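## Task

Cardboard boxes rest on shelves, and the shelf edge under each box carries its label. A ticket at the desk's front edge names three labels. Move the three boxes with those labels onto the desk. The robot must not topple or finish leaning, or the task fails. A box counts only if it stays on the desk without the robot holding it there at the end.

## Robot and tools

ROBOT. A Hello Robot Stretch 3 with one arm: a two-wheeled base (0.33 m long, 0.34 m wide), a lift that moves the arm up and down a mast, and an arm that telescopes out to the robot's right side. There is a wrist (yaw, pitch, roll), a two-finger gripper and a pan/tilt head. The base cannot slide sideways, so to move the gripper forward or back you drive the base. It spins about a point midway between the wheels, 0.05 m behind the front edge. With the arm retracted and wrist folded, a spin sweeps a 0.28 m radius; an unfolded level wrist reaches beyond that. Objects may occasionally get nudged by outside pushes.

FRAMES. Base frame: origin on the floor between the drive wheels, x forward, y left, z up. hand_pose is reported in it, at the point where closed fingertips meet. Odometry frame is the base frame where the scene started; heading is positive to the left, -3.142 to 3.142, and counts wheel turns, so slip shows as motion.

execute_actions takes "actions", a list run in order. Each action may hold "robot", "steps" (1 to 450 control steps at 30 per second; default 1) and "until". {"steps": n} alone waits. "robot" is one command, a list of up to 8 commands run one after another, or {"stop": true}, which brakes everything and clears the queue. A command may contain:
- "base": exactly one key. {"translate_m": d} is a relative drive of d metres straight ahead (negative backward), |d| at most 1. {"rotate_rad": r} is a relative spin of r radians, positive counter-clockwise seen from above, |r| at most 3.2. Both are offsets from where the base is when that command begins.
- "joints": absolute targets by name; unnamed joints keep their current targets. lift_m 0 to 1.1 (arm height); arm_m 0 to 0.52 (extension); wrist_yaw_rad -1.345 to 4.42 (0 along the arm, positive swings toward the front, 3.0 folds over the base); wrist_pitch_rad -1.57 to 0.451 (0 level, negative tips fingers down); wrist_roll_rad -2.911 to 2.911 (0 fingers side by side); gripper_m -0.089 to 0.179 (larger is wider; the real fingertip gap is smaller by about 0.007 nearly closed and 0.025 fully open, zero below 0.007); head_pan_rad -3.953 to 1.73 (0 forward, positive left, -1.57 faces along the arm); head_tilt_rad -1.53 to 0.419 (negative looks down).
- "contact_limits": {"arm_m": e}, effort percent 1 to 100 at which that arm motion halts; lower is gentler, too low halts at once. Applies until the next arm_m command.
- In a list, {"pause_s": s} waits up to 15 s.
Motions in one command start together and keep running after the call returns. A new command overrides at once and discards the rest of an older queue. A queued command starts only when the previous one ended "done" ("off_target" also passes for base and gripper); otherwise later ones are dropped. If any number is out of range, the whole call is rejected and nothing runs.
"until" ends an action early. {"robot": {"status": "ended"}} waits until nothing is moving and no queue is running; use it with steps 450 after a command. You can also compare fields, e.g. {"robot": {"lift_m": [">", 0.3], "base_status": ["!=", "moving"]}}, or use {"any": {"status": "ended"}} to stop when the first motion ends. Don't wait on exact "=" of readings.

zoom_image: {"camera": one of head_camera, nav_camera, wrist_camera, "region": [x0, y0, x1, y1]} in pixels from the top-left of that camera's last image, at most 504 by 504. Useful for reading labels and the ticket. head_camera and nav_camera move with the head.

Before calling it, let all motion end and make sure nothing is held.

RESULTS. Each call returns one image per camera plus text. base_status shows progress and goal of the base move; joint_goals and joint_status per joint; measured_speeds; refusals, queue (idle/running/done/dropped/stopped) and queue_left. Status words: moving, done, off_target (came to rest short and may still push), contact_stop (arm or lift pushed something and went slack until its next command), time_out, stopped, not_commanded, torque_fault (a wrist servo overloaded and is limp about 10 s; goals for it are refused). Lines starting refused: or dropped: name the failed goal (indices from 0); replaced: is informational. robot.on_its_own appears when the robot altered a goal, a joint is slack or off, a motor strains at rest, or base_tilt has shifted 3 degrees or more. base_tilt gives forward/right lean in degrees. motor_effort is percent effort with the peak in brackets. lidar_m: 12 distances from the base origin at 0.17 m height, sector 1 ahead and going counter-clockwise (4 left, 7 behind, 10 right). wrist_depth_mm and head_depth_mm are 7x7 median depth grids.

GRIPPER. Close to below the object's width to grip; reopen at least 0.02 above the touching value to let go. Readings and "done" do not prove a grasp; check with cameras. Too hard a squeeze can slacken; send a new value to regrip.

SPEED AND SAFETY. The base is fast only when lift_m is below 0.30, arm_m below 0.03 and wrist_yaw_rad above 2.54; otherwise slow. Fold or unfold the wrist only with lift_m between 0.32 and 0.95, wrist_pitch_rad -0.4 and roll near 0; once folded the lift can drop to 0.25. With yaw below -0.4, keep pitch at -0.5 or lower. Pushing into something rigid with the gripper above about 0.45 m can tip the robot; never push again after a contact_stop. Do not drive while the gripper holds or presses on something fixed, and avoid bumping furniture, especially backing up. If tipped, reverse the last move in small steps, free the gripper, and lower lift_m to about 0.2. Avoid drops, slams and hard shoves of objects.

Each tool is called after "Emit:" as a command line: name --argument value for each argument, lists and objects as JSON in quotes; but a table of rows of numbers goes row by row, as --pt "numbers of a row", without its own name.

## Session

Emit:
execute_actions --actions '[{"robot":{"joints":{"head_tilt_rad":-0.35}},"steps":450,"until":{"robot":{"status":"ended"}}}]'

Scene clock: 0.80 s.
robot.base_odometry: x=+0.000 y=+0.000 heading=+0.000 (m, m, rad; robot's odometry frame)
robot.turned_by_wheels: +0.000 (rad since the last result)
robot.turned_by_imu: +0.000 (rad since the last result)
robot.base_tilt: forward=-1.3 right=-0.4 (deg)
robot.lidar_m: 2.91 2.87 1.99 1.87 1.91 0.98 1.07 1.58 2.00 1.86 1.91 2.48
robot.head_depth_mm: 2849 3056 3373 3433 2442 1844 1493 / 2829 2996 3256 3258 2462 1855 1479 / 2876 3040 3235 3285 2445 1848 1475 / 2830 3055 3237 3346 2453 1844 1476 / 2841 3050 3281 3444 2400 1832 1476 / 2860 3020 3215 3299 2429 1831 1481 / 2811 3031 3114 3294 2412 1821 1471
robot.base_status: not_commanded
robot.joint_positions: lift_m=+0.536 arm_m=+0.002 wrist_yaw_rad=+2.900 wrist_pitch_rad=-0.426 wrist_roll_rad=+0.018 gripper_m=+0.037 head_pan_rad=+0.008 head_tilt_rad=-0.345
robot.joint_goals: lift_m=+0.536 arm_m=+0.002 wrist_yaw_rad=+2.900 wrist_pitch_rad=-0.426 wrist_roll_rad=+0.018 gripper_m=+0.037 head_pan_rad=+0.008 head_tilt_rad=-0.350
robot.joint_status: lift_m=not_commanded arm_m=not_commanded wrist_yaw_rad=not_commanded wrist_pitch_rad=not_commanded wrist_roll_rad=not_commanded gripper_m=not_commanded head_pan_rad=not_commanded head_tilt_rad=done
robot.measured_speeds: translate_m=+0.000 rotate_rad=+0.000 lift_m=+0.000 arm_m=+0.000 wrist_yaw_rad=+0.000 wrist_pitch_rad=+0.000 wrist_roll_rad=+0.000 head_pan_rad=+0.000 head_tilt_rad=+0.000
robot: refusals=0 queue=done queue_left=0
robot.motor_effort: left_wheel=+1(1) right_wheel=+0(1) lift_m=+32(32) arm_m=+0(1) wrist_yaw_rad=+0(0) wrist_pitch_rad=+7(7) wrist_roll_rad=+0(0) gripper_m=+1(0) head_pan_rad=-1(0) head_tilt_rad=-2(25) (%)
robot.hand_pose: x=+0.0323 y=+0.0698 z=+0.5464 quat_wxyz=(+0.233, +0.710, +0.063, +0.662) (m; robot's base frame)
robot.wrist_depth_mm: - - - - - - - / - - - - - - - / - - - - - - - / - - - - - - - / 952 - - - - - - / 814 813 - 837 857 861 891 / 692 693 705 717 713 730 733
pictures: head_camera (sideways: a quarter turn clockwise sets it upright), nav_camera (sideways: a quarter turn counterclockwise sets it upright), wrist_camera
Images, in order (width x height): head_camera 896x504, nav_camera 672x504, wrist_camera 644x364.

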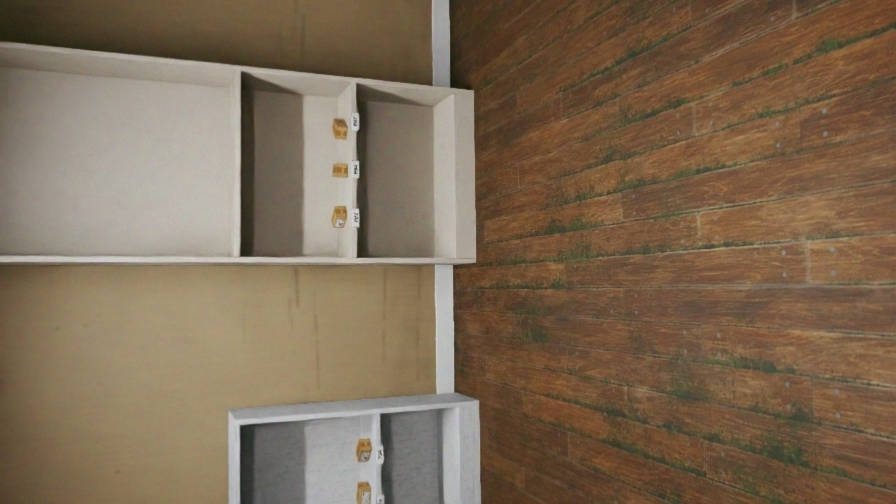

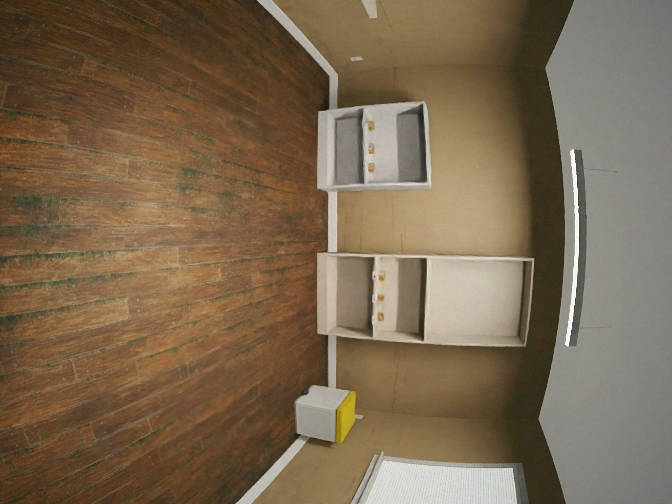

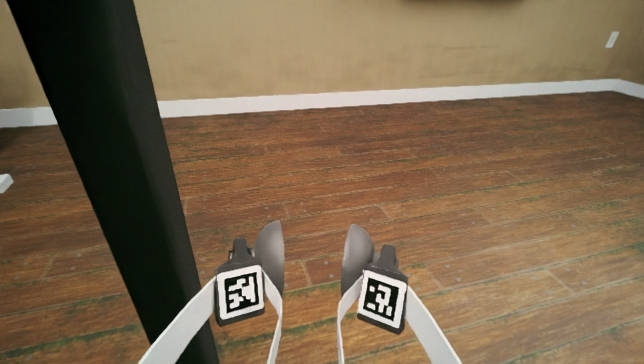

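Emit:
zoom_image --camera "head_camera" --region '[310,100,400,240]'

Emit:
execute_actions --actions '[{"robot":[{"base":{"rotate_rad":-1.55},"joints":{"wrist_yaw_rad":0,"head_pan_rad":-1.57,"head_tilt_rad":-0.6}},{"joints":{"wrist_pitch_rad":0.2}}],"steps":450,"until":{"robot":{"status":"ended"}}}]'

Region (310, 100, 400, 240) of head_camera's 896x504 image, scaled by 3.600, with more detail than that image has; it fills the left 324 columns of this view, and the rest is white.

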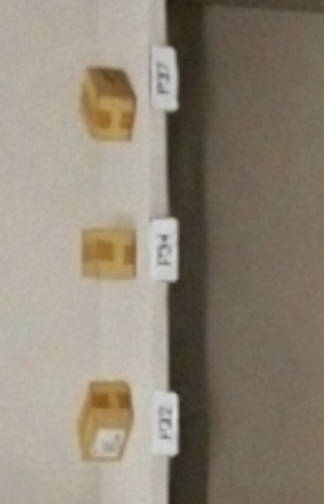

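Scene clock: 11.37 s.
robot.base_odometry: x=+0.000 y=+0.000 heading=-1.550 (m, m, rad; robot's odometry frame)
robot.turned_by_wheels: -1.550 (rad since the last result)
robot.turned_by_imu: -1.545 (rad since the last result)
robot.base_tilt: forward=-1.3 right=-0.4 (deg)
robot.lidar_m: 1.86 1.92 2.54 2.92 2.80 1.98 1.87 1.91 0.98 1.07 1.60 1.95
robot.head_depth_mm: 1351 1509 1317 1015 1782 1430 1255 / 1358 1502 1316 982 1686 1473 1253 / 1350 1496 1319 977 1684 1476 1248 / 1348 1497 1320 981 1685 1476 1257 / 1341 1494 1310 973 1724 1472 1250 / 1340 1487 1645 1824 1771 1471 1255 / 1342 1484 1663 1899 1770 1472 1253
robot.base_status: done (rotate_rad -1.5498 of -1.5500)
robot.joint_positions: lift_m=+0.536 arm_m=+0.002 wrist_yaw_rad=+0.002 wrist_pitch_rad=+0.174 wrist_roll_rad=+0.018 gripper_m=+0.037 head_pan_rad=-1.563 head_tilt_rad=-0.592
robot.joint_goals: lift_m=+0.536 arm_m=+0.002 wrist_yaw_rad=+0.000 wrist_pitch_rad=+0.200 wrist_roll_rad=+0.018 gripper_m=+0.037 head_pan_rad=-1.570 head_tilt_rad=-0.600
robot.joint_status: lift_m=not_commanded arm_m=not_commanded wrist_yaw_rad=done wrist_pitch_rad=done wrist_roll_rad=not_commanded gripper_m=not_commanded head_pan_rad=done head_tilt_rad=done
robot.measured_speeds: translate_m=+0.000 rotate_rad=+0.000 lift_m=+0.000 arm_m=+0.000 wrist_yaw_rad=+0.000 wrist_pitch_rad=+0.000 wrist_roll_rad=+0.000 head_pan_rad=+0.000 head_tilt_rad=+0.000
robot: refusals=0 queue=done queue_left=0
robot.motor_effort: left_wheel=+4(8) right_wheel=-4(8) lift_m=+32(32) arm_m=-1(1) wrist_yaw_rad=-1(3) wrist_pitch_rad=+12(12) wrist_roll_rad=+0(0) gripper_m=+0(0) head_pan_rad=-3(31) head_tilt_rad=-4(26) (%)
robot.hand_pose: x=-0.0210 y=-0.4036 z=+0.6949 quat_wxyz=(+0.698, -0.060, -0.711, +0.062) (m; robot's base frame)
robot.wrist_depth_mm: - - - - - - - / - - - - - - - / - - - - - - - / - - - - - - - / - - - 490 500 - 890 / - - - - - 784 - / - - - - - - -
pictures: head_camera (sideways: a quarter turn clockwise sets it upright), nav_camera (sideways: a quarter turn counterclockwise sets it upright), wrist_camera
Images, in order (width x height): head_camera 896x504, nav_camera 672x504, wrist_camera 644x364.

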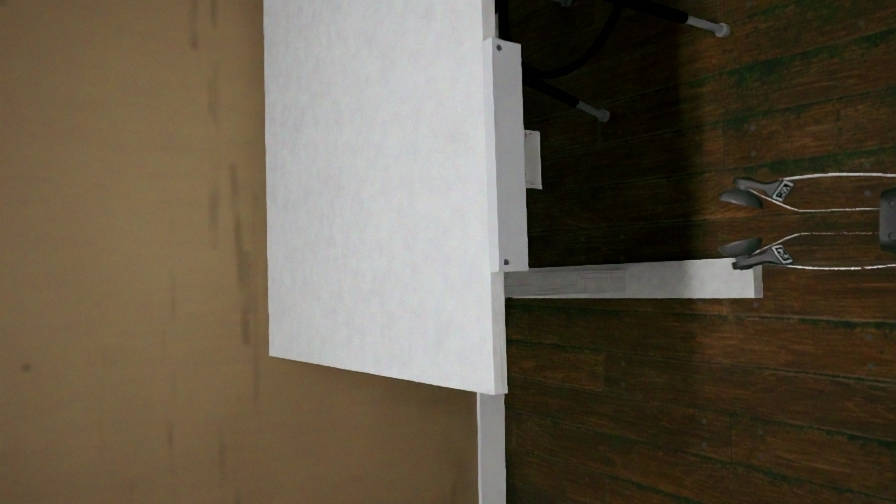

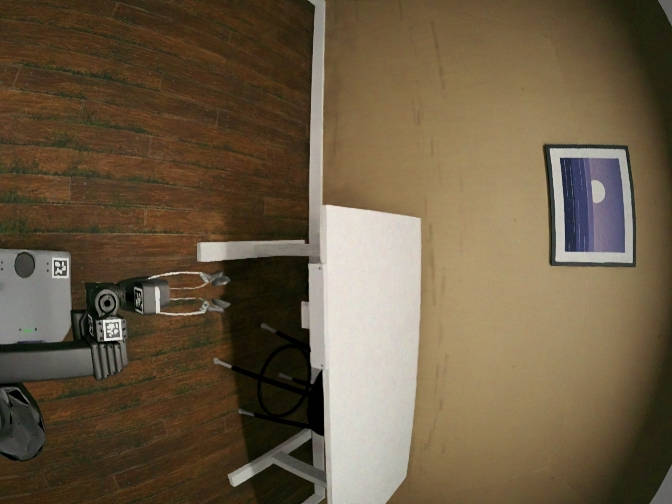

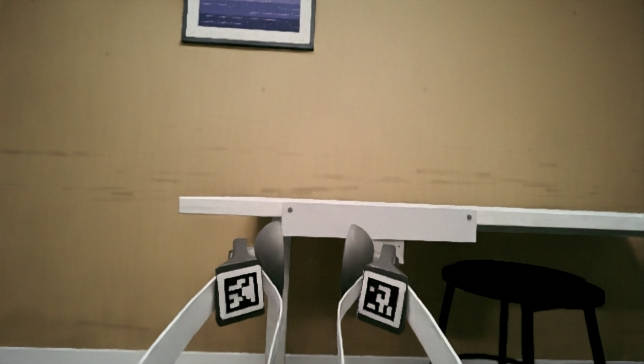

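Emit:
execute_actions --actions '[{"robot":{"base":{"translate_m":-0.05},"joints":{"lift_m":0.415,"arm_m":0.38}},"steps":450,"until":{"robot":{"status":"ended"}}}]'

Emit:
zoom_image --camera "wrist_camera" --region '[230,0,550,200]'

Scene clock: 18.83 s.
robot.base_odometry: x=-0.001 y=+0.050 heading=-1.550 (m, m, rad; robot's odometry frame)
robot.turned_by_wheels: +0.000 (rad since the last result)
robot.turned_by_imu: +0.001 (rad since the last result)
robot.base_tilt: forward=-1.2 right=-0.4 (deg)
robot.lidar_m: 1.91 1.98 2.61 2.91 2.73 1.92 1.82 1.86 0.96 1.08 1.59 2.04
robot.head_depth_mm: 1359 1506 1315 1014 1727 1435 1257 / 1355 1500 1319 978 1721 1472 1256 / 1350 1510 1316 979 1719 - 1254 / 1343 1500 1319 976 1726 1465 1251 / 1350 1497 1313 981 1668 1466 1252 / 1340 1491 1590 975 1782 1472 1248 / 1332 1483 1675 1888 1764 1471 1255
robot.base_status: done (translate_m -0.0500 of -0.0500)
robot.joint_positions: lift_m=+0.415 arm_m=+0.380 wrist_yaw_rad=+0.001 wrist_pitch_rad=+0.176 wrist_roll_rad=+0.018 gripper_m=+0.037 head_pan_rad=-1.563 head_tilt_rad=-0.592
robot.joint_goals: lift_m=+0.415 arm_m=+0.380 wrist_yaw_rad=+0.000 wrist_pitch_rad=+0.200 wrist_roll_rad=+0.018 gripper_m=+0.037 head_pan_rad=-1.570 head_tilt_rad=-0.600
robot.joint_status: lift_m=done arm_m=done wrist_yaw_rad=done wrist_pitch_rad=done wrist_roll_rad=not_commanded gripper_m=not_commanded head_pan_rad=done head_tilt_rad=done
robot.measured_speeds: translate_m=+0.000 rotate_rad=+0.000 lift_m=+0.000 arm_m=+0.000 wrist_yaw_rad=+0.000 wrist_pitch_rad=+0.000 wrist_roll_rad=+0.000 head_pan_rad=+0.000 head_tilt_rad=+0.000
robot: refusals=0 queue=done queue_left=0
robot.motor_effort: left_wheel=+4(6) right_wheel=-4(8) lift_m=+22(32) arm_m=+4(4) wrist_yaw_rad=-1(1) wrist_pitch_rad=+12(13) wrist_roll_rad=-1(0) gripper_m=+1(1) head_pan_rad=-2(3) head_tilt_rad=-4(4) (%)
robot.hand_pose: x=-0.0212 y=-0.7811 z=+0.5752 quat_wxyz=(+0.698, -0.061, -0.710, +0.063) (m; robot's base frame)
robot.wrist_depth_mm: 185 120 117 118 120 123 125 / 259 251 242 201 128 130 211 / 935 470 441 365 127 288 355 / 935 933 483 967 963 988 585 / 934 929 476 952 969 973 - / 918 920 459 954 957 956 395 / 904 922 516 923 964 977 990
pictures: head_camera (sideways: a quarter turn clockwise sets it upright), nav_camera (sideways: a quarter turn counterclockwise sets it upright), wrist_camera
Images, in order (width x height): head_camera 896x504, nav_camera 672x504, wrist_camera 644x364.

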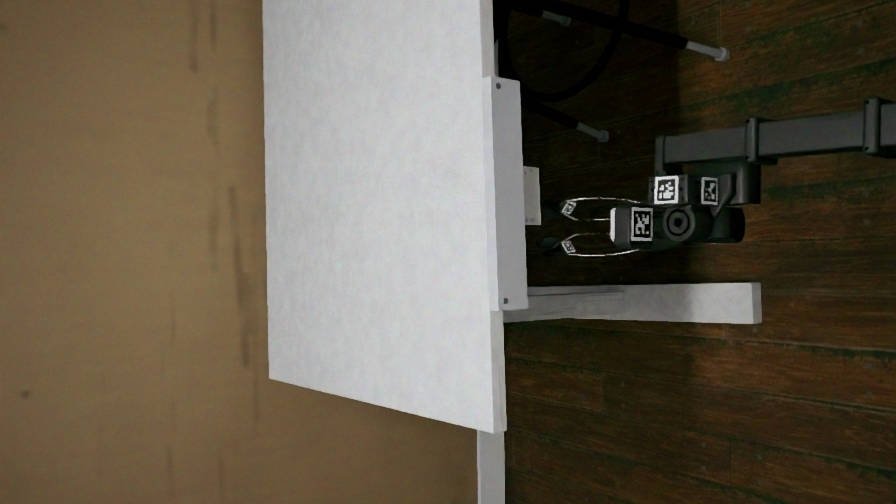

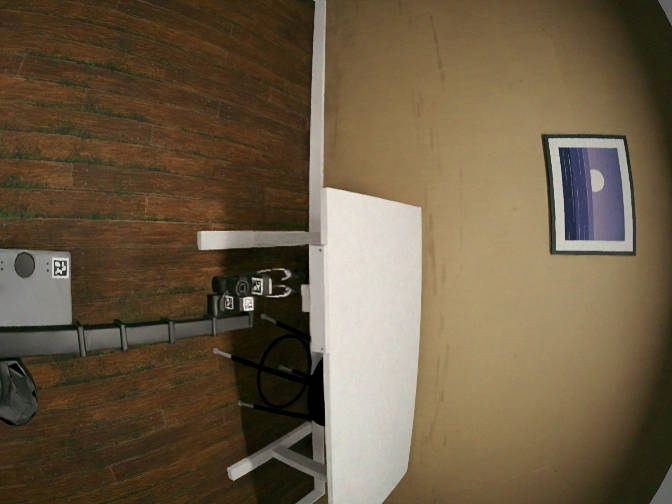

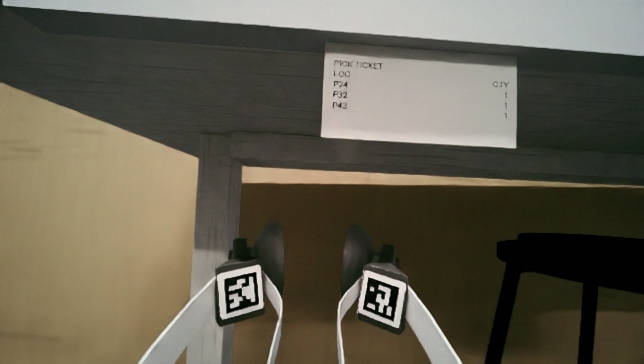

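Region (230, 0, 550, 200) of wrist_camera's 644x364 image, scaled by 1.575; it fills the top 315 rows of this view, and the rest is white.

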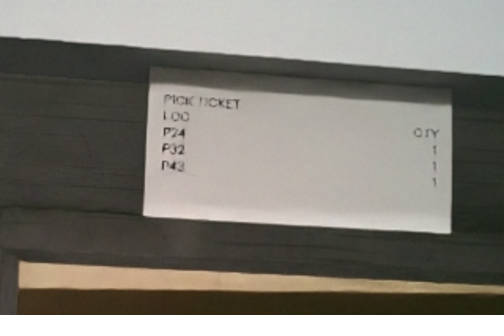

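Emit:
execute_actions --actions '[{"robot":[{"joints":{"arm_m":0.2,"wrist_pitch_rad":-0.1}},{"base":{"rotate_rad":1.485},"joints":{"arm_m":0,"wrist_yaw_rad":2.65,"lift_m":0.285}},{"base":{"translate_m":1}}],"steps":450,"until":{"robot":{"x":[">",0.7]}}},{"robot":{"base":{"translate_m":1}},"steps":450,"until":{"robot":{"x":[">",1.3]}}},{"robot":[{"base":{"translate_m":1}},{"base":{"rotate_rad":1.655},"joints":{"lift_m":0.55,"wrist_yaw_rad":0,"gripper_m":0.15,"head_tilt_rad":-0.75}},{"joints":{"arm_m":0.1}}],"steps":450,"until":{"robot":{"status":"ended"}}}]'

Scene clock: 46.83 s.
robot.base_odometry: x=+2.301 y=-0.100 heading=+1.590 (m, m, rad; robot's odometry frame)
robot.turned_by_wheels: +3.140 (rad since the last result)
robot.turned_by_imu: +3.141 (rad since the last result)
robot.base_tilt: forward=-1.2 right=-0.4 (deg)
robot.lidar_m: 2.14 2.19 2.88 3.44 2.44 1.71 1.15 1.17 0.90 0.65 0.65 0.99
robot.head_depth_mm: 744 902 1047 991 1407 1312 1177 / 742 901 1040 985 1405 1320 - / 744 894 1038 1013 1408 1317 1117 / 745 891 1028 984 1410 1293 1159 / 743 890 1029 1013 1289 1295 1182 / 676 659 816 1162 1482 1343 1183 / 565 913 1054 1243 1483 1346 1187
robot.base_status: done (rotate_rad +1.6548 of +1.6550)
robot.joint_positions: lift_m=+0.550 arm_m=+0.100 wrist_yaw_rad=+0.001 wrist_pitch_rad=-0.116 wrist_roll_rad=+0.018 gripper_m=+0.150 head_pan_rad=-1.563 head_tilt_rad=-0.741
robot.joint_goals: lift_m=+0.550 arm_m=+0.100 wrist_yaw_rad=+0.000 wrist_pitch_rad=-0.100 wrist_roll_rad=+0.018 gripper_m=+0.150 head_pan_rad=-1.570 head_tilt_rad=-0.750
robot.joint_status: lift_m=done arm_m=done wrist_yaw_rad=done wrist_pitch_rad=done wrist_roll_rad=not_commanded gripper_m=done head_pan_rad=done head_tilt_rad=done
robot.measured_speeds: translate_m=+0.000 rotate_rad=+0.000 lift_m=+0.000 arm_m=+0.000 wrist_yaw_rad=+0.000 wrist_pitch_rad=+0.000 wrist_roll_rad=+0.000 head_pan_rad=+0.000 head_tilt_rad=+0.000
robot: refusals=0 queue=done queue_left=0
robot.motor_effort: left_wheel=-2(8) right_wheel=+5(12) lift_m=+42(44) arm_m=+5(4) wrist_yaw_rad=-1(0) wrist_pitch_rad=+8(13) wrist_roll_rad=+0(0) gripper_m=+0(81) head_pan_rad=-1(3) head_tilt_rad=-4(20) (%)
robot.hand_pose: x=-0.0211 y=-0.4963 z=+0.6347 quat_wxyz=(+0.700, +0.041, -0.712, -0.041) (m; robot's base frame)
robot.wrist_depth_mm: 540 313 515 523 529 532 527 / 555 317 528 540 543 556 560 / 575 321 545 560 572 575 575 / 592 352 527 432 586 564 565 / 613 325 329 341 351 364 374 / 636 - 619 635 645 - 642 / 671 399 648 661 679 691 629
pictures: head_camera (sideways: a quarter turn clockwise sets it upright), nav_camera (sideways: a quarter turn counterclockwise sets it upright), wrist_camera
Images, in order (width x height): head_camera 896x504, nav_camera 672x504, wrist_camera 644x364.

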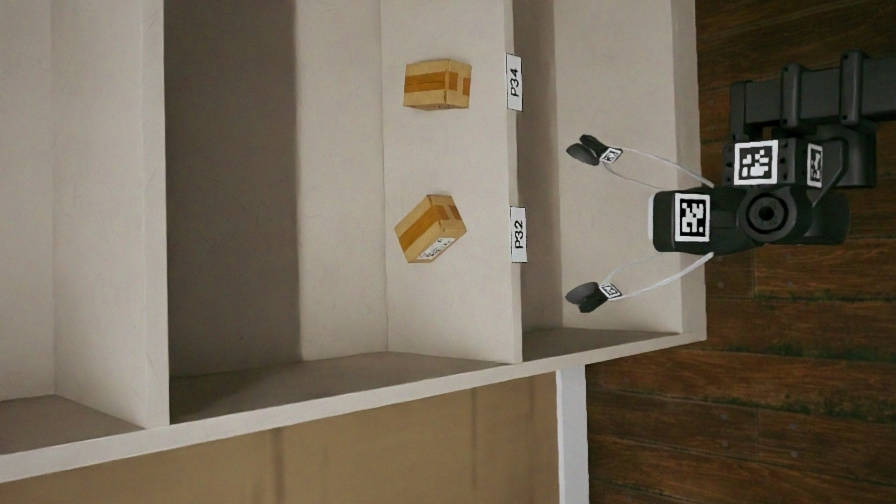

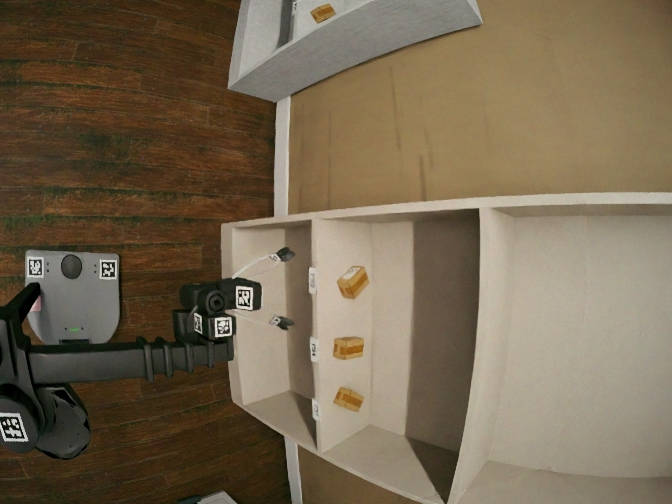

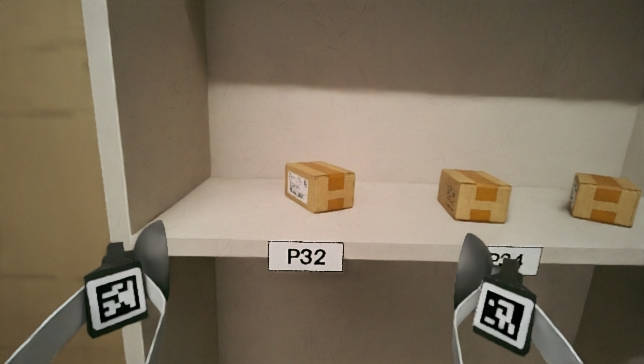

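Emit:
execute_actions --actions '[{"robot":{"base":{"translate_m":-0.125},"joints":{"arm_m":0.37,"lift_m":0.525,"wrist_yaw_rad":0.5}},"steps":450,"until":{"robot":{"status":"ended"}}}]'

Scene clock: 56.27 s.
robot.base_odometry: x=+2.303 y=-0.225 heading=+1.590 (m, m, rad; robot's odometry frame)
robot.turned_by_wheels: +0.000 (rad since the last result)
robot.turned_by_imu: +0.001 (rad since the last result)
robot.base_tilt: forward=-1.2 right=-0.4 (deg)
robot.lidar_m: 2.26 2.31 3.04 3.23 2.25 1.57 1.03 1.05 0.82 0.91 0.69 1.10
robot.head_depth_mm: 744 910 1054 981 1405 1320 1183 / 744 907 1048 1007 1405 1318 - / 743 902 1049 987 1369 1313 1175 / 745 895 1039 1040 1406 1306 1176 / 742 892 1033 982 1407 1298 1177 / 744 892 1027 1013 1352 1286 1183 / 744 842 895 951 1460 1346 1179
robot.base_status: done (translate_m -0.1250 of -0.1250)
robot.joint_positions: lift_m=+0.525 arm_m=+0.370 wrist_yaw_rad=+0.499 wrist_pitch_rad=-0.116 wrist_roll_rad=+0.018 gripper_m=+0.150 head_pan_rad=-1.563 head_tilt_rad=-0.741
robot.joint_goals: lift_m=+0.525 arm_m=+0.370 wrist_yaw_rad=+0.500 wrist_pitch_rad=-0.100 wrist_roll_rad=+0.018 gripper_m=+0.150 head_pan_rad=-1.570 head_tilt_rad=-0.750
robot.joint_status: lift_m=done arm_m=done wrist_yaw_rad=done wrist_pitch_rad=done wrist_roll_rad=not_commanded gripper_m=done head_pan_rad=done head_tilt_rad=done
robot.measured_speeds: translate_m=+0.000 rotate_rad=+0.000 lift_m=+0.000 arm_m=+0.000 wrist_yaw_rad=+0.000 wrist_pitch_rad=+0.000 wrist_roll_rad=+0.000 head_pan_rad=+0.000 head_tilt_rad=+0.000
robot: refusals=0 queue=done queue_left=0
robot.motor_effort: left_wheel=-2(7) right_wheel=+5(5) lift_m=+22(44) arm_m=+5(4) wrist_yaw_rad=+0(1) wrist_pitch_rad=+8(8) wrist_roll_rad=+0(0) gripper_m=+0(0) head_pan_rad=-3(4) head_tilt_rad=-5(4) (%)
robot.hand_pose: x=+0.0990 y=-0.7357 z=+0.6105 quat_wxyz=(+0.688, +0.215, -0.680, +0.132) (m; robot's base frame)
robot.wrist_depth_mm: 213 259 342 321 281 251 228 / 218 267 359 333 291 259 234 / 222 273 371 342 299 268 241 / 226 281 367 340 309 274 245 / 225 262 267 158 264 275 252 / 195 - 193 162 191 - 211 / 141 147 151 153 156 151 162
pictures: head_camera (sideways: a quarter turn clockwise sets it upright), nav_camera (sideways: a quarter turn counterclockwise sets it upright), wrist_camera
Images, in order (width x height): head_camera 896x504, nav_camera 672x504, wrist_camera 644x364.

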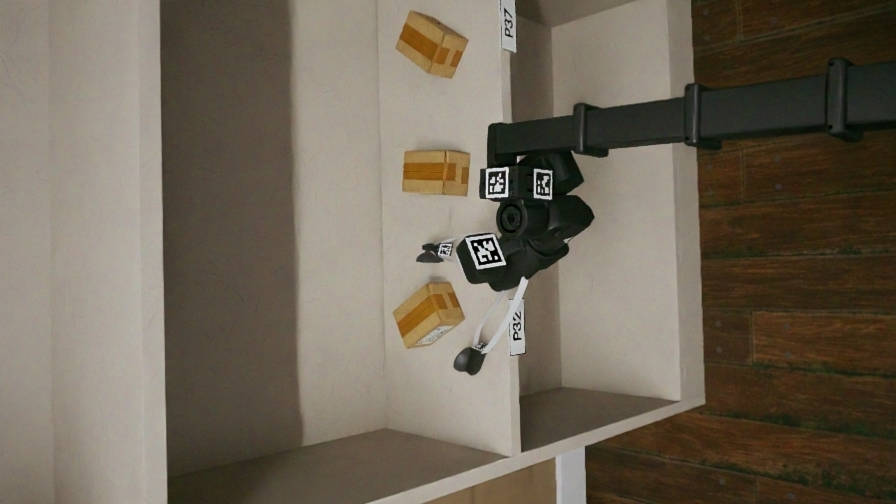

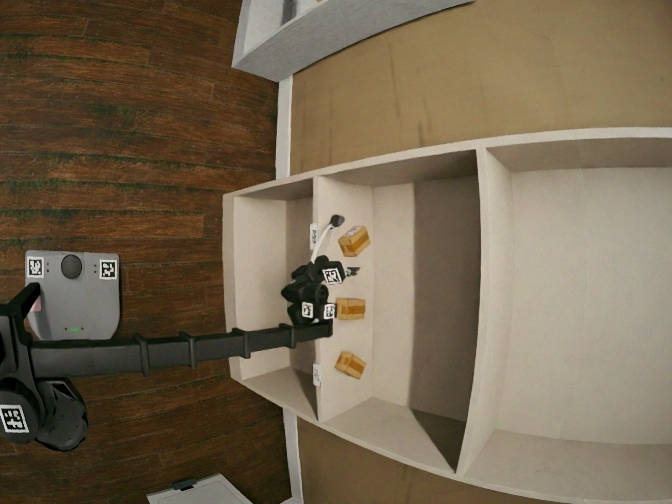

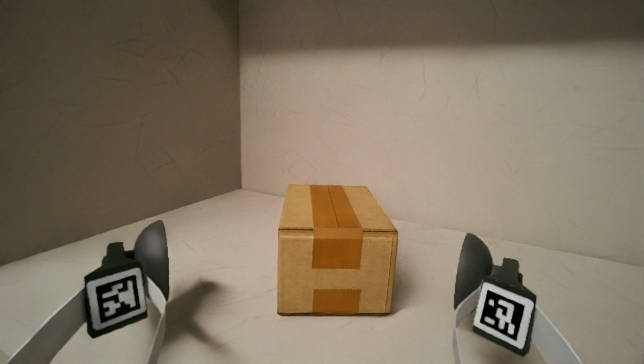

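Emit:
execute_actions --actions '[{"robot":[{"base":{"translate_m":0.01},"joints":{"arm_m":0.408,"lift_m":0.518}},{"joints":{"gripper_m":0.01}},{"joints":{"lift_m":0.543}},{"joints":{"arm_m":0.12}}],"steps":450,"until":{"robot":{"status":"ended"}}}]'

Emit:
execute_actions --actions '[{"robot":[{"base":{"rotate_rad":1.426},"joints":{"arm_m":0,"wrist_yaw_rad":2.65,"lift_m":0.285}},{"base":{"translate_m":1}}],"steps":450,"until":{"robot":{"x":["<",1.55]}}},{"robot":{"base":{"translate_m":1}},"steps":450,"until":{"robot":{"x":["<",0.8]}}},{"robot":[{"base":{"translate_m":1}},{"base":{"rotate_rad":1.717},"joints":{"lift_m":0.7,"wrist_yaw_rad":0}},{"joints":{"arm_m":0.3}}],"steps":450,"until":{"robot":{"status":"ended"}}}]'

Scene clock: 68.80 s.
robot.base_odometry: x=+2.303 y=-0.215 heading=+1.590 (m, m, rad; robot's odometry frame)
robot.turned_by_wheels: +0.000 (rad since the last result)
robot.turned_by_imu: +0.002 (rad since the last result)
robot.base_tilt: forward=-1.2 right=-0.3 (deg)
robot.lidar_m: 2.26 2.30 3.01 3.45 2.26 1.58 1.04 1.06 0.82 0.90 0.69 1.09
robot.head_depth_mm: 746 910 1051 988 1407 1319 1176 / 744 906 1050 1013 1406 1315 - / 744 903 1049 975 1399 1323 1157 / 745 900 1041 1009 1408 - 1164 / 745 894 1034 1013 779 1290 1181 / 744 892 1033 1013 1286 1294 1177 / 742 810 861 917 1487 1345 1176
robot.base_status: done (translate_m +0.0100 of +0.0100)
robot.joint_positions: lift_m=+0.543 arm_m=+0.120 wrist_yaw_rad=+0.499 wrist_pitch_rad=-0.125 wrist_roll_rad=+0.018 gripper_m=+0.023 head_pan_rad=-1.563 head_tilt_rad=-0.741
robot.joint_goals: lift_m=+0.543 arm_m=+0.120 wrist_yaw_rad=+0.500 wrist_pitch_rad=-0.100 wrist_roll_rad=+0.018 gripper_m=+0.022 head_pan_rad=-1.570 head_tilt_rad=-0.750
robot.joint_status: lift_m=done arm_m=done wrist_yaw_rad=done wrist_pitch_rad=done wrist_roll_rad=not_commanded gripper_m=done head_pan_rad=done head_tilt_rad=done
robot.measured_speeds: translate_m=+0.000 rotate_rad=+0.000 lift_m=+0.000 arm_m=+0.000 wrist_yaw_rad=+0.000 wrist_pitch_rad=+0.000 wrist_roll_rad=+0.000 head_pan_rad=+0.000 head_tilt_rad=+0.000
robot: refusals=0 queue=done queue_left=0
robot.on_its_own: gripper_m is held at +0.022, not at your +0.010, by its stall guard, which is not easing now
robot.motor_effort: left_wheel=-2(3) right_wheel=+5(10) lift_m=+42(45) arm_m=-5(6) wrist_yaw_rad=+1(2) wrist_pitch_rad=+12(12) wrist_roll_rad=+0(0) gripper_m=-19(100) head_pan_rad=-1(2) head_tilt_rad=-5(5) (%)
robot.hand_pose: x=+0.0989 y=-0.4860 z=+0.6255 quat_wxyz=(+0.689, +0.218, -0.679, +0.129) (m; robot's base frame)
robot.wrist_depth_mm: 702 799 703 483 510 458 413 / 719 831 717 514 526 473 423 / 751 860 751 538 543 480 432 / 761 891 795 476 529 485 445 / 785 949 822 131 323 332 292 / 802 960 120 125 134 506 254 / 819 923 891 132 629 535 483
pictures: head_camera (sideways: a quarter turn clockwise sets it upright), nav_camera (sideways: a quarter turn counterclockwise sets it upright), wrist_camera
Images, in order (width x height): head_camera 896x504, nav_camera 672x504, wrist_camera 644x364.

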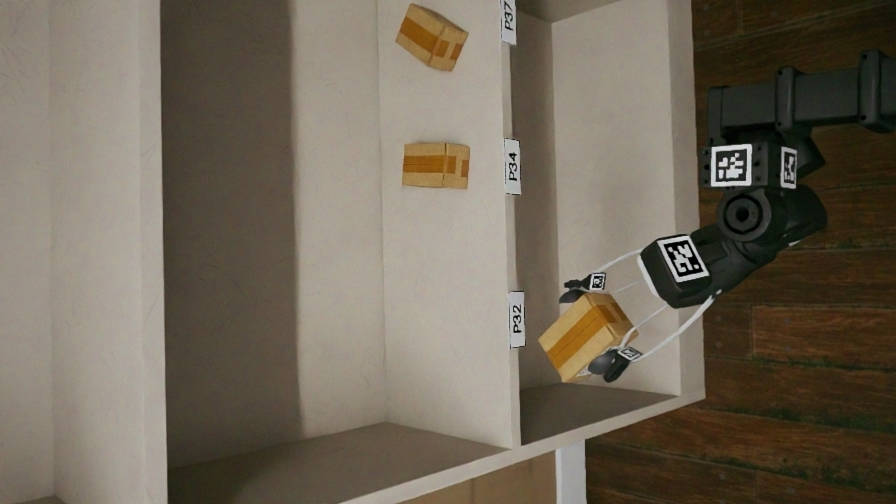

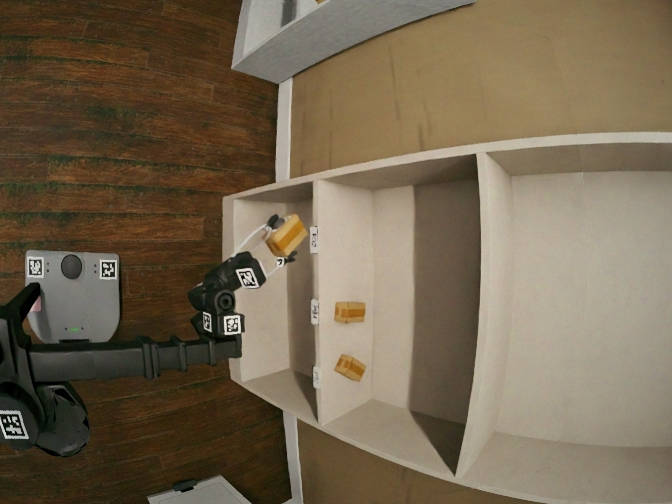

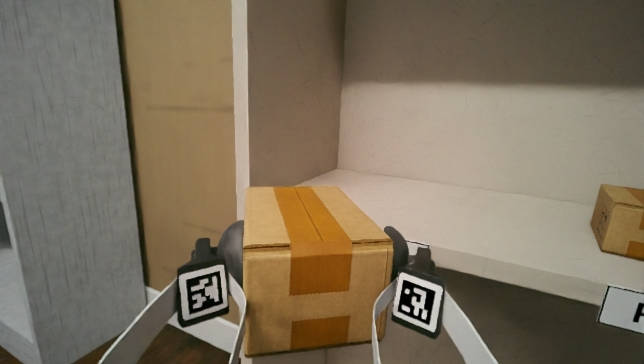

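Scene clock: 90.07 s.
robot.base_odometry: x=-0.199 y=+0.102 heading=-1.551 (m, m, rad; robot's odometry frame)
robot.turned_by_wheels: +3.143 (rad since the last result)
robot.turned_by_imu: +3.144 (rad since the last result)
robot.base_tilt: forward=-1.3 right=-0.4 (deg)
robot.lidar_m: 1.99 2.03 2.68 3.09 2.65 1.85 1.74 1.40 0.75 0.90 0.90 1.83
robot.head_depth_mm: 1228 1302 1000 831 1559 1366 - / 1231 1302 997 878 1520 1345 1179 / 1222 1307 1002 - 1519 1339 1180 / 1216 1299 1015 808 1495 1339 1178 / 1212 1298 996 810 1461 1330 1184 / 1203 1300 996 814 1561 1341 1179 / 1203 1339 998 808 1571 1345 1176
robot.base_status: done (rotate_rad +1.7168 of +1.7170)
robot.joint_positions: lift_m=+0.700 arm_m=+0.300 wrist_yaw_rad=+0.001 wrist_pitch_rad=-0.126 wrist_roll_rad=+0.018 gripper_m=+0.023 head_pan_rad=-1.563 head_tilt_rad=-0.741
robot.joint_goals: lift_m=+0.700 arm_m=+0.300 wrist_yaw_rad=+0.000 wrist_pitch_rad=-0.100 wrist_roll_rad=+0.018 gripper_m=+0.022 head_pan_rad=-1.570 head_tilt_rad=-0.750
robot.joint_status: lift_m=done arm_m=done wrist_yaw_rad=done wrist_pitch_rad=done wrist_roll_rad=not_commanded gripper_m=done head_pan_rad=done head_tilt_rad=done
robot.measured_speeds: translate_m=+0.000 rotate_rad=+0.000 lift_m=+0.000 arm_m=+0.000 wrist_yaw_rad=+0.000 wrist_pitch_rad=+0.000 wrist_roll_rad=+0.000 head_pan_rad=+0.000 head_tilt_rad=+0.000
robot: refusals=0 queue=done queue_left=0
robot.on_its_own: gripper_m is held at +0.022, not at your +0.010, by its stall guard, which is not easing now
robot.motor_effort: left_wheel=-2(8) right_wheel=+4(12) lift_m=+43(42) arm_m=+4(6) wrist_yaw_rad=-1(2) wrist_pitch_rad=+13(12) wrist_roll_rad=+0(0) gripper_m=-20(20) head_pan_rad=-3(2) head_tilt_rad=-4(4) (%)
robot.hand_pose: x=-0.0212 y=-0.6958 z=+0.7823 quat_wxyz=(+0.700, +0.045, -0.712, -0.045) (m; robot's base frame)
robot.wrist_depth_mm: 758 750 759 762 792 782 797 / 768 771 792 799 804 819 812 / 802 801 833 839 847 850 861 / 836 519 545 574 602 636 665 / 322 331 314 131 366 374 388 / 238 243 120 125 134 266 271 / 188 193 180 132 193 206 208
pictures: head_camera (sideways: a quarter turn clockwise sets it upright), nav_camera (sideways: a quarter turn counterclockwise sets it upright), wrist_camera
Images, in order (width x height): head_camera 896x504, nav_camera 672x504, wrist_camera 644x364.

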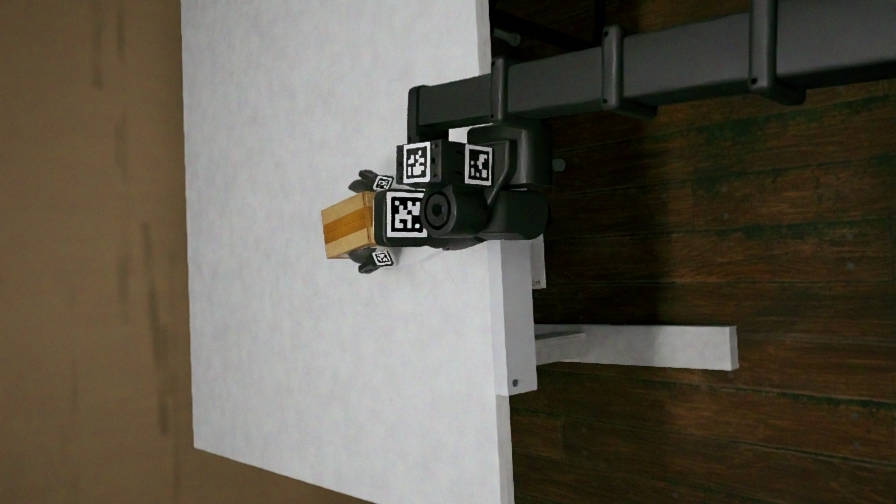

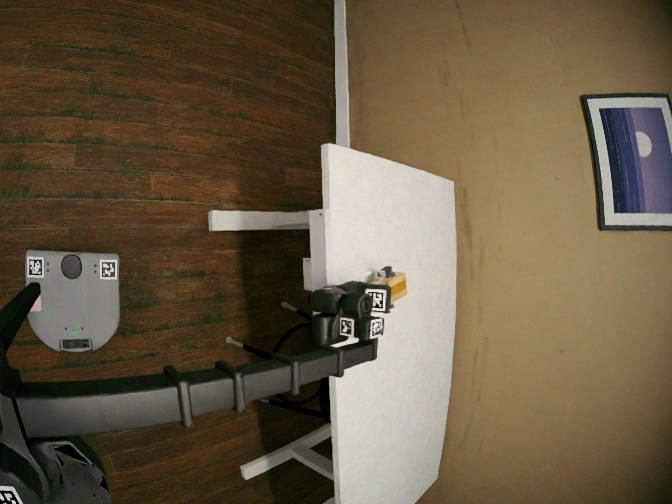

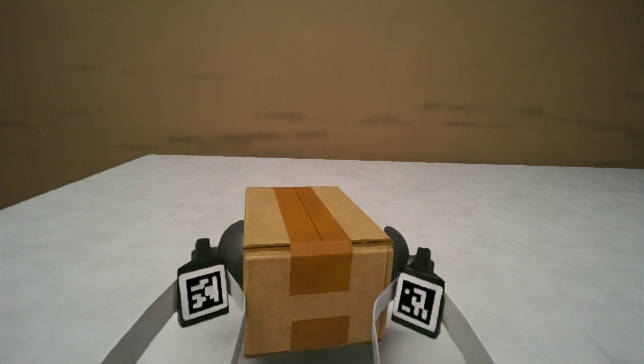

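Emit:
execute_actions --actions '[{"robot":[{"joints":{"lift_m":0.665}},{"joints":{"gripper_m":0.13}},{"joints":{"arm_m":0.06,"lift_m":0.68}}],"steps":450,"until":{"robot":{"status":"ended"}}},{"robot":[{"base":{"rotate_rad":1.98},"joints":{"arm_m":0,"wrist_yaw_rad":2.65,"lift_m":0.285,"gripper_m":0.04}},{"base":{"translate_m":1}}],"steps":450,"until":{"robot":{"x":[">",0.55]}}},{"robot":{"base":{"translate_m":1}},"steps":450,"until":{"robot":{"x":[">",1.29]}}},{"robot":[{"base":{"translate_m":1}},{"base":{"rotate_rad":1.16},"joints":{"lift_m":0.46,"wrist_yaw_rad":0,"gripper_m":0.15,"arm_m":0.05}}],"steps":450,"until":{"robot":{"status":"ended"}}}]'

Scene clock: 120.03 s.
robot.base_odometry: x=+2.201 y=+1.200 heading=+1.589 (m, m, rad; robot's odometry frame)
robot.turned_by_wheels: +3.140 (rad since the last result)
robot.turned_by_imu: +3.143 (rad since the last result)
robot.base_tilt: forward=-1.3 right=-0.4 (deg)
robot.lidar_m: 0.87 0.89 1.16 2.67 3.90 3.05 2.43 1.29 0.79 0.87 0.67 0.92
robot.head_depth_mm: 745 879 1022 1131 1298 1285 1177 / 741 875 1019 1121 1340 1287 1199 / 742 870 1012 1121 1038 1306 1225 / 743 868 1005 1119 1346 1292 1162 / 746 862 996 1122 1038 1287 1177 / 743 858 993 1116 1039 1290 1180 / 746 853 945 983 1043 1344 1179
robot.base_status: done (rotate_rad +1.1598 of +1.1600)
robot.joint_positions: lift_m=+0.460 arm_m=+0.050 wrist_yaw_rad=+0.002 wrist_pitch_rad=-0.123 wrist_roll_rad=+0.018 gripper_m=+0.150 head_pan_rad=-1.563 head_tilt_rad=-0.741
robot.joint_goals: lift_m=+0.460 arm_m=+0.050 wrist_yaw_rad=+0.000 wrist_pitch_rad=-0.100 wrist_roll_rad=+0.018 gripper_m=+0.150 head_pan_rad=-1.570 head_tilt_rad=-0.750
robot.joint_status: lift_m=done arm_m=done wrist_yaw_rad=done wrist_pitch_rad=done wrist_roll_rad=not_commanded gripper_m=done head_pan_rad=done head_tilt_rad=done
robot.measured_speeds: translate_m=+0.000 rotate_rad=+0.000 lift_m=+0.000 arm_m=+0.000 wrist_yaw_rad=+0.000 wrist_pitch_rad=+0.000 wrist_roll_rad=+0.000 head_pan_rad=+0.000 head_tilt_rad=+0.000
robot: refusals=0 queue=done queue_left=0
robot.motor_effort: left_wheel=-2(8) right_wheel=+5(13) lift_m=+42(45) arm_m=+4(5) wrist_yaw_rad=-2(2) wrist_pitch_rad=+11(12) wrist_roll_rad=+0(0) gripper_m=+0(83) head_pan_rad=-2(2) head_tilt_rad=-4(4) (%)
robot.hand_pose: x=-0.0209 y=-0.4460 z=+0.5430 quat_wxyz=(+0.700, +0.044, -0.712, -0.043) (m; robot's base frame)
robot.wrist_depth_mm: 393 524 538 549 552 555 489 / 399 546 558 566 573 578 487 / 396 563 581 587 592 608 489 / 399 451 457 501 539 470 489 / 345 352 363 370 386 378 417 / 394 - 657 666 685 - 476 / 433 626 692 694 699 703 469
pictures: head_camera (sideways: a quarter turn clockwise sets it upright), nav_camera (sideways: a quarter turn counterclockwise sets it upright), wrist_camera
Images, in order (width x height): head_camera 896x504, nav_camera 672x504, wrist_camera 644x364.

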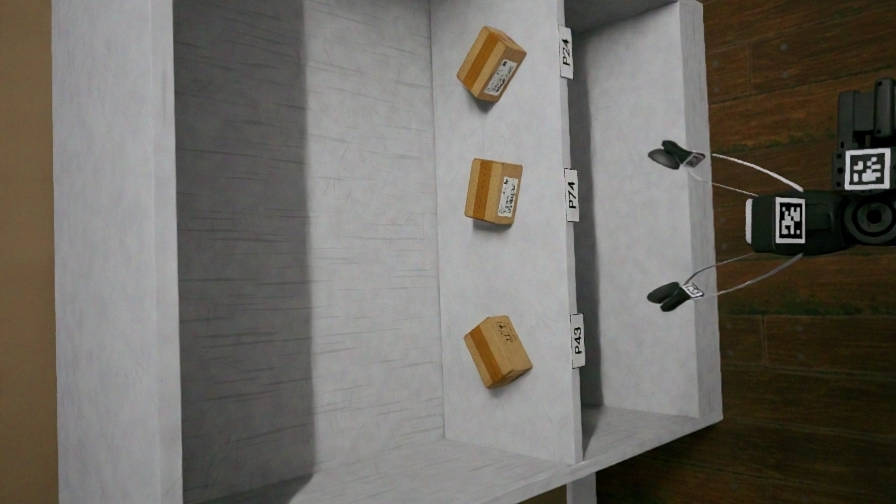

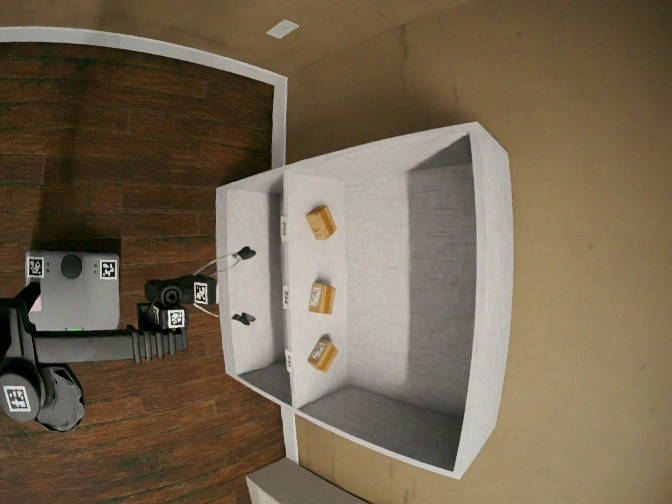

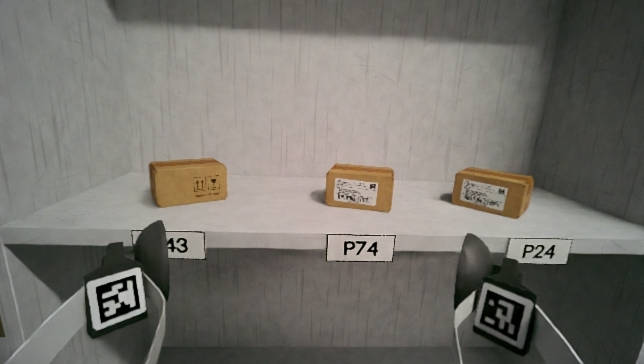

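Emit:
execute_actions --actions '[{"robot":{"base":{"translate_m":0.045},"joints":{"arm_m":0.33,"lift_m":0.43,"wrist_yaw_rad":0.55,"gripper_m":0.175}},"steps":450,"until":{"robot":{"status":"ended"}}}]'

Scene clock: 126.97 s.
robot.base_odometry: x=+2.200 y=+1.245 heading=+1.589 (m, m, rad; robot's odometry frame)
robot.turned_by_wheels: +0.000 (rad since the last result)
robot.turned_by_imu: +0.001 (rad since the last result)
robot.base_tilt: forward=-1.2 right=-0.4 (deg)
robot.lidar_m: 0.82 0.84 1.09 2.54 3.46 3.08 2.47 1.32 0.81 0.87 0.65 0.87
robot.head_depth_mm: 742 878 1020 1115 1335 1291 1178 / 741 871 1011 1118 1342 1291 1185 / 743 868 1008 1123 1013 1291 1184 / 741 863 1001 1121 1037 1290 1178 / 744 856 992 1119 1040 1289 1179 / 742 854 990 1095 1036 1296 1175 / 743 737 834 882 1454 1346 1181
robot.base_status: done (translate_m +0.0450 of +0.0450)
robot.joint_positions: lift_m=+0.430 arm_m=+0.330 wrist_yaw_rad=+0.549 wrist_pitch_rad=-0.123 wrist_roll_rad=+0.018 gripper_m=+0.175 head_pan_rad=-1.563 head_tilt_rad=-0.741
robot.joint_goals: lift_m=+0.430 arm_m=+0.330 wrist_yaw_rad=+0.550 wrist_pitch_rad=-0.100 wrist_roll_rad=+0.018 gripper_m=+0.175 head_pan_rad=-1.570 head_tilt_rad=-0.750
robot.joint_status: lift_m=done arm_m=done wrist_yaw_rad=done wrist_pitch_rad=done wrist_roll_rad=not_commanded gripper_m=done head_pan_rad=done head_tilt_rad=done
robot.measured_speeds: translate_m=+0.000 rotate_rad=+0.000 lift_m=+0.000 arm_m=+0.000 wrist_yaw_rad=+0.000 wrist_pitch_rad=+0.000 wrist_roll_rad=+0.000 head_pan_rad=+0.000 head_tilt_rad=+0.000
robot: refusals=0 queue=done queue_left=0
robot.motor_effort: left_wheel=-3(3) right_wheel=+4(9) lift_m=+22(43) arm_m=+5(6) wrist_yaw_rad=+1(2) wrist_pitch_rad=+11(11) wrist_roll_rad=+0(0) gripper_m=+0(83) head_pan_rad=-2(2) head_tilt_rad=-4(4) (%)
robot.hand_pose: x=+0.1097 y=-0.6891 z=+0.5138 quat_wxyz=(+0.685, +0.235, -0.673, +0.147) (m; robot's base frame)
robot.wrist_depth_mm: 192 229 301 334 291 257 233 / 195 233 314 351 298 266 239 / 197 239 324 359 309 274 244 / 200 248 331 349 315 282 250 / 204 242 244 168 180 279 255 / - 188 181 174 180 204 211 / 147 148 150 153 155 151 161
pictures: head_camera (sideways: a quarter turn clockwise sets it upright), nav_camera (sideways: a quarter turn counterclockwise sets it upright), wrist_camera
Images, in order (width x height): head_camera 896x504, nav_camera 672x504, wrist_camera 644x364.

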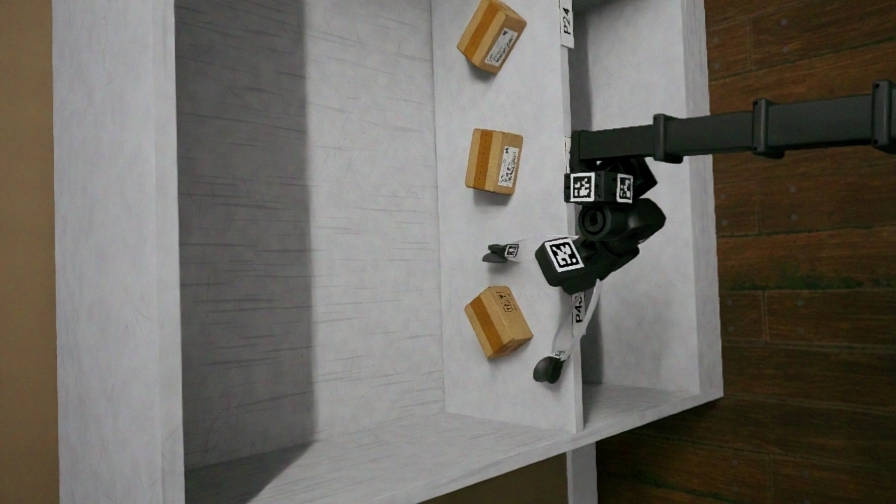

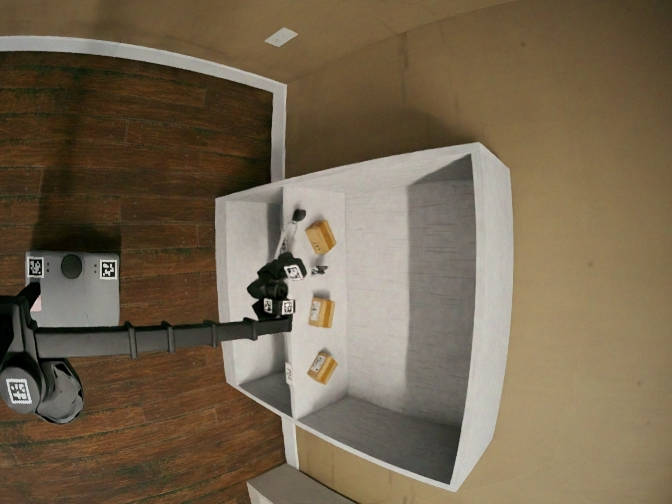

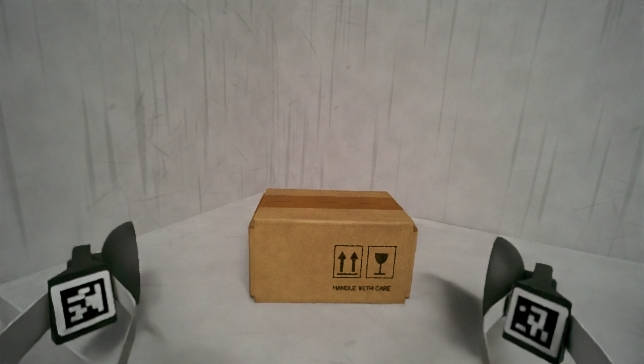

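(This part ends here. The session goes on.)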